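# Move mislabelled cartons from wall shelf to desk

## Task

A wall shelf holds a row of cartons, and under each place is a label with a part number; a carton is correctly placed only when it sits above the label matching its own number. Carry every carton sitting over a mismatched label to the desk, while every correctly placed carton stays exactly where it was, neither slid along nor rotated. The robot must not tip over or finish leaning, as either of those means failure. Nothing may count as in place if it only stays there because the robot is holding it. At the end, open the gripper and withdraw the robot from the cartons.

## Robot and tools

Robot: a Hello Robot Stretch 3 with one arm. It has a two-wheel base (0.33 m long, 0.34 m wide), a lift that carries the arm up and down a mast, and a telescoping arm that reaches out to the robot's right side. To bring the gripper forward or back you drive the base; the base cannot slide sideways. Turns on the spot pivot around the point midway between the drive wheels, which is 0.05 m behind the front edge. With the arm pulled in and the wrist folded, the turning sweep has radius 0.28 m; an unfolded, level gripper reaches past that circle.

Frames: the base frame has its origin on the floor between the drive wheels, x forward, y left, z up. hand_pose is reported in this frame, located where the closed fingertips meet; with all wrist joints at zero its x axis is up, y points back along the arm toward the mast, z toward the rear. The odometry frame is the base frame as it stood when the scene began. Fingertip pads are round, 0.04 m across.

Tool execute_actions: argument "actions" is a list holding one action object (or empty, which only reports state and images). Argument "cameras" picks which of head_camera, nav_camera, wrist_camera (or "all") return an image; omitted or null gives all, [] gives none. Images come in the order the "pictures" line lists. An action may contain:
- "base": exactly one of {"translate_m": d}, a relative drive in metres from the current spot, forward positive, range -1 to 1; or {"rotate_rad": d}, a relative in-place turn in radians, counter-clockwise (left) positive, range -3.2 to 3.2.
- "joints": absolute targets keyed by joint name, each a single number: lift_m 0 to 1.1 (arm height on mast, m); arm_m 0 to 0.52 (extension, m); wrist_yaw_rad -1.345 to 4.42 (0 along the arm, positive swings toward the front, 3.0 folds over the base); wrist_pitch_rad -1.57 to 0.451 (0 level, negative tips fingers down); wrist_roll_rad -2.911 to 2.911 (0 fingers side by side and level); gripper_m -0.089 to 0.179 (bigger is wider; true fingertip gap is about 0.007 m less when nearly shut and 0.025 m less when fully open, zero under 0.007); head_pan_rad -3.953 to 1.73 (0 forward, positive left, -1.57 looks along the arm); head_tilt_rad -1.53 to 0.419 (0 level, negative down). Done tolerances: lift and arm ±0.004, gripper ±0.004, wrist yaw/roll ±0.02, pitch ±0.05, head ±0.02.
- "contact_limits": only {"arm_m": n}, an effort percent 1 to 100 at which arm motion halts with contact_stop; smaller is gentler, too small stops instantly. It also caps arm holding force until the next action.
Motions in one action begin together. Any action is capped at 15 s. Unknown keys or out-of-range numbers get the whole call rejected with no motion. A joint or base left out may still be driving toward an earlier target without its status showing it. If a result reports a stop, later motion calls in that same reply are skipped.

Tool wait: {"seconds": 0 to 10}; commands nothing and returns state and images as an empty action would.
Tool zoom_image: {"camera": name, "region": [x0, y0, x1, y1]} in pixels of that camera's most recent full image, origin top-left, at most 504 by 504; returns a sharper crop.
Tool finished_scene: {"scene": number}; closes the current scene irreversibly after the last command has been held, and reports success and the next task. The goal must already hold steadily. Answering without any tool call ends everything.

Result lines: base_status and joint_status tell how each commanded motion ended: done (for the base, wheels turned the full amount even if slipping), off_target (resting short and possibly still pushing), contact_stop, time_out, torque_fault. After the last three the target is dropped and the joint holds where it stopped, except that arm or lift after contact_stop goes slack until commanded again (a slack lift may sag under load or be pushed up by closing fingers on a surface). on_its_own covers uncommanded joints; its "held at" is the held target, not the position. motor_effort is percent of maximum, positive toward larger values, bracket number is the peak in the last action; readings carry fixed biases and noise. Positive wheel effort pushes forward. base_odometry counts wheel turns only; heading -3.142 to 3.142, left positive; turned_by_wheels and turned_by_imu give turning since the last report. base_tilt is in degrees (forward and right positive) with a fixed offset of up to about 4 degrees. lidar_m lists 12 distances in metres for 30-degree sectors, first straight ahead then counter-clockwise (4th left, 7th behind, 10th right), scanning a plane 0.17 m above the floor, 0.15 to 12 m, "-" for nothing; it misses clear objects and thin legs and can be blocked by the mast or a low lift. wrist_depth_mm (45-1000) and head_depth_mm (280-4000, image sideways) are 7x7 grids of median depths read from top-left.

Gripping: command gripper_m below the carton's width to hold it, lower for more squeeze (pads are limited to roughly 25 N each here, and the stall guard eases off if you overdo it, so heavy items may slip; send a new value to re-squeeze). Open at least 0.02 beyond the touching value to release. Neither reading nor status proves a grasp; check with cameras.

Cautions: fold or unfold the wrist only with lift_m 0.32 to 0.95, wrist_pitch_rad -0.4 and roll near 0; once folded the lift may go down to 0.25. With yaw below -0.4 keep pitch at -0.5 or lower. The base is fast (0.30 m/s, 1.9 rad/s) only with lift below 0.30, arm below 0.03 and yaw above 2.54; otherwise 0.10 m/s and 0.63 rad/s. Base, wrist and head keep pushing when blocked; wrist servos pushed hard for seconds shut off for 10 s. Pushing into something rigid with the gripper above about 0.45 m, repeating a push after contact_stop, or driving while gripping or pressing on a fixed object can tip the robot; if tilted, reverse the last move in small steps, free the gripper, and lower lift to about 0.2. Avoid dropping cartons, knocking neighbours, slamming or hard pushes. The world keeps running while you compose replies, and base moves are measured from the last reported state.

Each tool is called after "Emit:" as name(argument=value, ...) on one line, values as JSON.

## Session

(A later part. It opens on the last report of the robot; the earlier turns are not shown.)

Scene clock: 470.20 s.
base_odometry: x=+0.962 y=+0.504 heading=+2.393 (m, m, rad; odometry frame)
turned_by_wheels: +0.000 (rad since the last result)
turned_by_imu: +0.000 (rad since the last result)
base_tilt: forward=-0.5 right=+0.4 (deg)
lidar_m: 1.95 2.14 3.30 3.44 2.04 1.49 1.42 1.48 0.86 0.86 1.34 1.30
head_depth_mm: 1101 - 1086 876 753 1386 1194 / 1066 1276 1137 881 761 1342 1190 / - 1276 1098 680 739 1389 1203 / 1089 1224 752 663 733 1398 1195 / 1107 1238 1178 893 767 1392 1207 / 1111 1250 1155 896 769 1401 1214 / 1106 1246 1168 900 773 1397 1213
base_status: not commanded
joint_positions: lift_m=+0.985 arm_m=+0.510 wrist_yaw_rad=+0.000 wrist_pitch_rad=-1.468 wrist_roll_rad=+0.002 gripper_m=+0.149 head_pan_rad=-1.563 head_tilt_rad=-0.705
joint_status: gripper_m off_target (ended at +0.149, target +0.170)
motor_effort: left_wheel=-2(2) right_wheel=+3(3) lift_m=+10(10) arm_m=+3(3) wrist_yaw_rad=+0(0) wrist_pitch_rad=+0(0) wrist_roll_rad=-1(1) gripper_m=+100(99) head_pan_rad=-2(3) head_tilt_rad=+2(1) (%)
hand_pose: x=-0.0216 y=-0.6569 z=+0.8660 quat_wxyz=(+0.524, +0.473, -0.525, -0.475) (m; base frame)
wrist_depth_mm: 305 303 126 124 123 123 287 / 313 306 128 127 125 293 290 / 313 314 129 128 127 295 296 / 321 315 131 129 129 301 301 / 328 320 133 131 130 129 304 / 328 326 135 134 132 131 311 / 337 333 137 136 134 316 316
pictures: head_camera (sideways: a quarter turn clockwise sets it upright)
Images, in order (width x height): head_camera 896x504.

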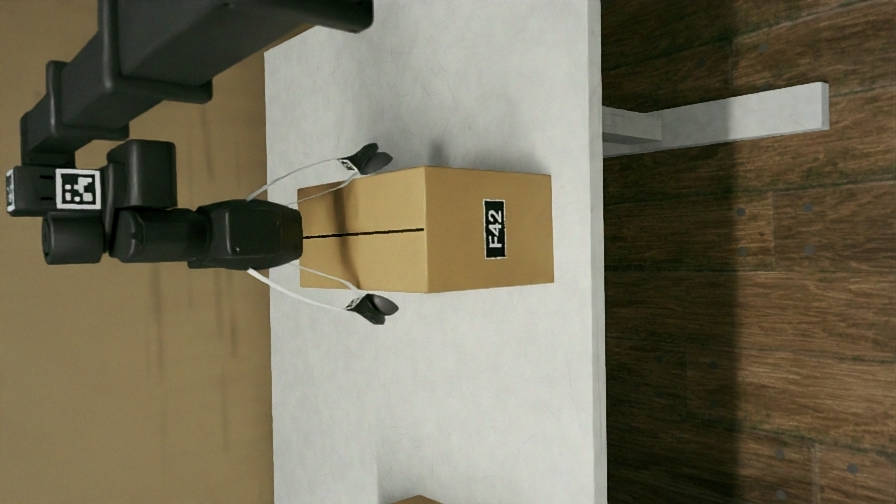

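Emit:
execute_actions(actions=[{"joints": {"lift_m": 1.0, "arm_m": 0.05, "head_pan_rad": 1.45, "head_tilt_rad": -0.2}}])

Scene clock: 479.10 s.
base_odometry: x=+0.962 y=+0.504 heading=+2.393 (m, m, rad; odometry frame)
turned_by_wheels: +0.000 (rad since the last result)
turned_by_imu: +0.000 (rad since the last result)
base_tilt: forward=-0.5 right=+0.3 (deg)
lidar_m: 1.95 2.14 3.31 3.45 2.04 1.50 1.42 1.47 0.86 0.86 1.35 1.30
head_depth_mm: 3330 3535 3663 3839 3336 2279 1709 / 3334 3417 3570 3720 3390 2286 1723 / 3303 3392 3528 3669 3399 2295 1718 / 3195 3320 3457 3568 3495 2328 1744 / 3153 3321 3426 3520 3500 2328 1738 / 3136 3237 3347 3481 3466 2330 1762 / 3108 3230 3322 3432 3462 2354 1755
base_status: not commanded
joint_positions: lift_m=+0.999 arm_m=+0.050 wrist_yaw_rad=+0.000 wrist_pitch_rad=-1.468 wrist_roll_rad=+0.002 gripper_m=+0.170 head_pan_rad=+1.443 head_tilt_rad=-0.211
joint_status: all done
on_its_own: gripper_m moved +0.021 to your old target +0.170
motor_effort: left_wheel=-2(2) right_wheel=+3(3) lift_m=+36(37) arm_m=-3(2) wrist_yaw_rad=-1(1) wrist_pitch_rad=+0(0) wrist_roll_rad=-1(1) gripper_m=+1(1) head_pan_rad=+3(44) head_tilt_rad=+4(20) (%)
hand_pose: x=-0.0216 y=-0.1975 z=+0.8807 quat_wxyz=(+0.524, +0.473, -0.525, -0.475) (m; base frame)
wrist_depth_mm: - - - - - 991 930 / - - - - - - - / - - - - - - - / - - - - - - - / - - - - - - - / - - - - - - - / - - - - - - -
pictures: head_camera (sideways: a quarter turn clockwise sets it upright), nav_camera (sideways: a quarter turn counterclockwise sets it upright), wrist_camera
Images, in order (width x height): head_camera 896x504, nav_camera 672x504, wrist_camera 644x364.

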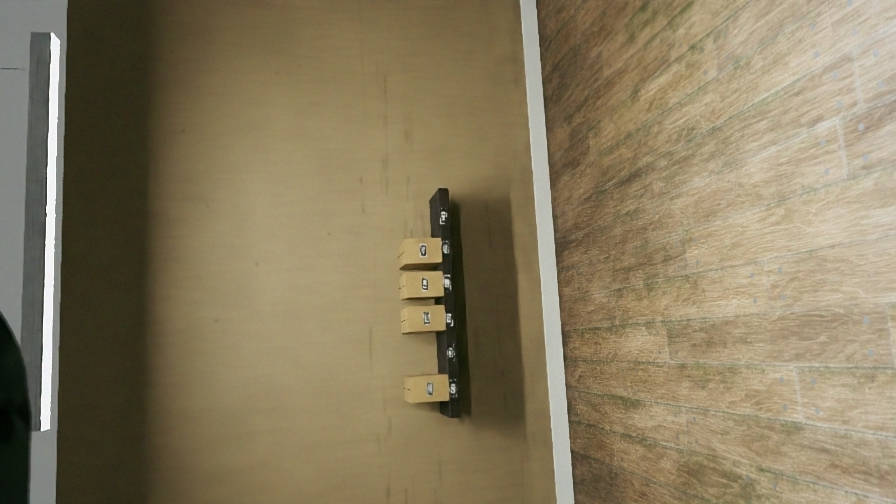

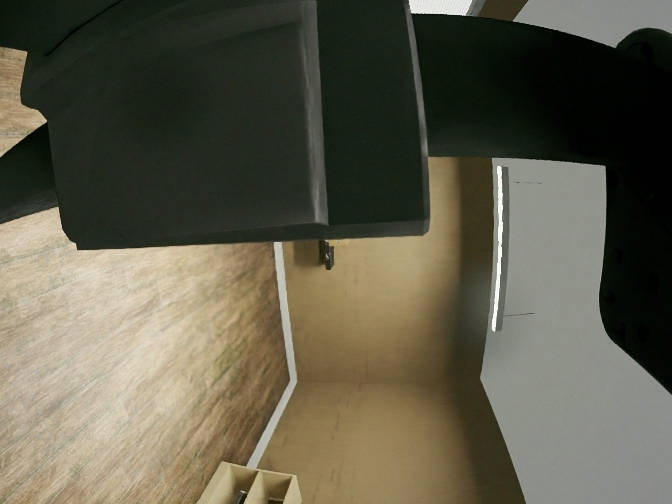

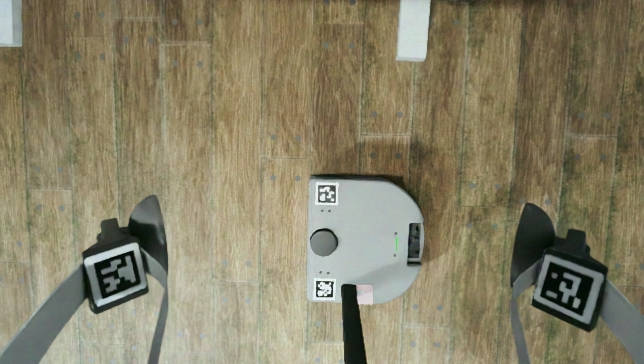

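Emit:
execute_actions(actions=[{"joints": {"head_pan_rad": -1.0, "head_tilt_rad": -0.6}}], cameras=["nav_camera"])

Scene clock: 484.13 s.
base_odometry: x=+0.962 y=+0.504 heading=+2.393 (m, m, rad; odometry frame)
turned_by_wheels: +0.000 (rad since the last result)
turned_by_imu: +0.000 (rad since the last result)
base_tilt: forward=-0.5 right=+0.3 (deg)
lidar_m: 1.95 2.14 3.31 3.45 2.05 1.49 1.42 1.47 0.86 0.86 1.35 1.30
head_depth_mm: 1108 1209 1294 1028 801 712 1285 / 1173 1263 1365 1032 804 1424 1295 / 1233 1352 1411 869 807 1467 1265 / 1297 1438 1458 768 812 1502 1270 / 1386 1535 1483 968 901 1507 1280 / 1462 1643 1486 1051 1688 1506 1277 / 1567 1779 1883 1062 1856 1516 1283
base_status: not commanded
joint_positions: lift_m=+0.999 arm_m=+0.050 wrist_yaw_rad=+0.000 wrist_pitch_rad=-1.468 wrist_roll_rad=+0.002 gripper_m=+0.170 head_pan_rad=-0.993 head_tilt_rad=-0.593
joint_status: all done
motor_effort: left_wheel=-1(1) right_wheel=+4(3) lift_m=+36(36) arm_m=-3(4) wrist_yaw_rad=+0(1) wrist_pitch_rad=-1(0) wrist_roll_rad=-1(1) gripper_m=+1(1) head_pan_rad=-3(45) head_tilt_rad=-2(16) (%)
hand_pose: x=-0.0216 y=-0.1975 z=+0.8807 quat_wxyz=(+0.524, +0.473, -0.525, -0.475) (m; base frame)
wrist_depth_mm: - - - - 990 - 979 / - - - - - - 952 / - - - - - - - / - - - - - - - / - - - - - - - / - - - - - - - / - - - - - - -
pictures: nav_camera (sideways: a quarter turn counterclockwise sets it upright)
Images, in order (width x height): nav_camera 672x504.

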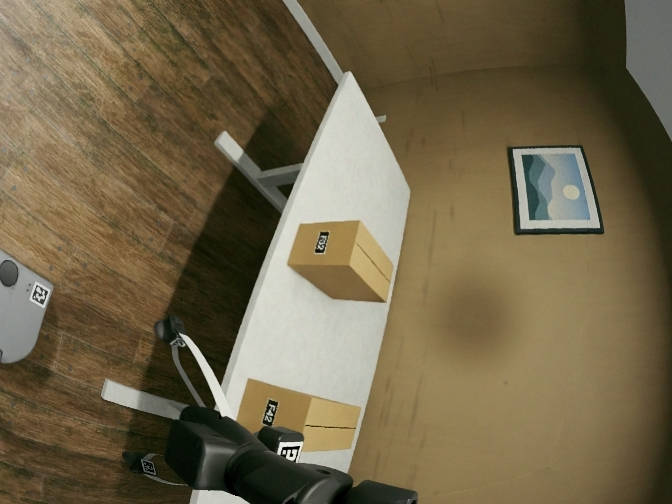

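Both misplaced cartons (F32 and F42) are on the desk. The other four are still in place and the gripper is clear.

Emit:
finished_scene(scene=1)

The scene is finished: the task was done.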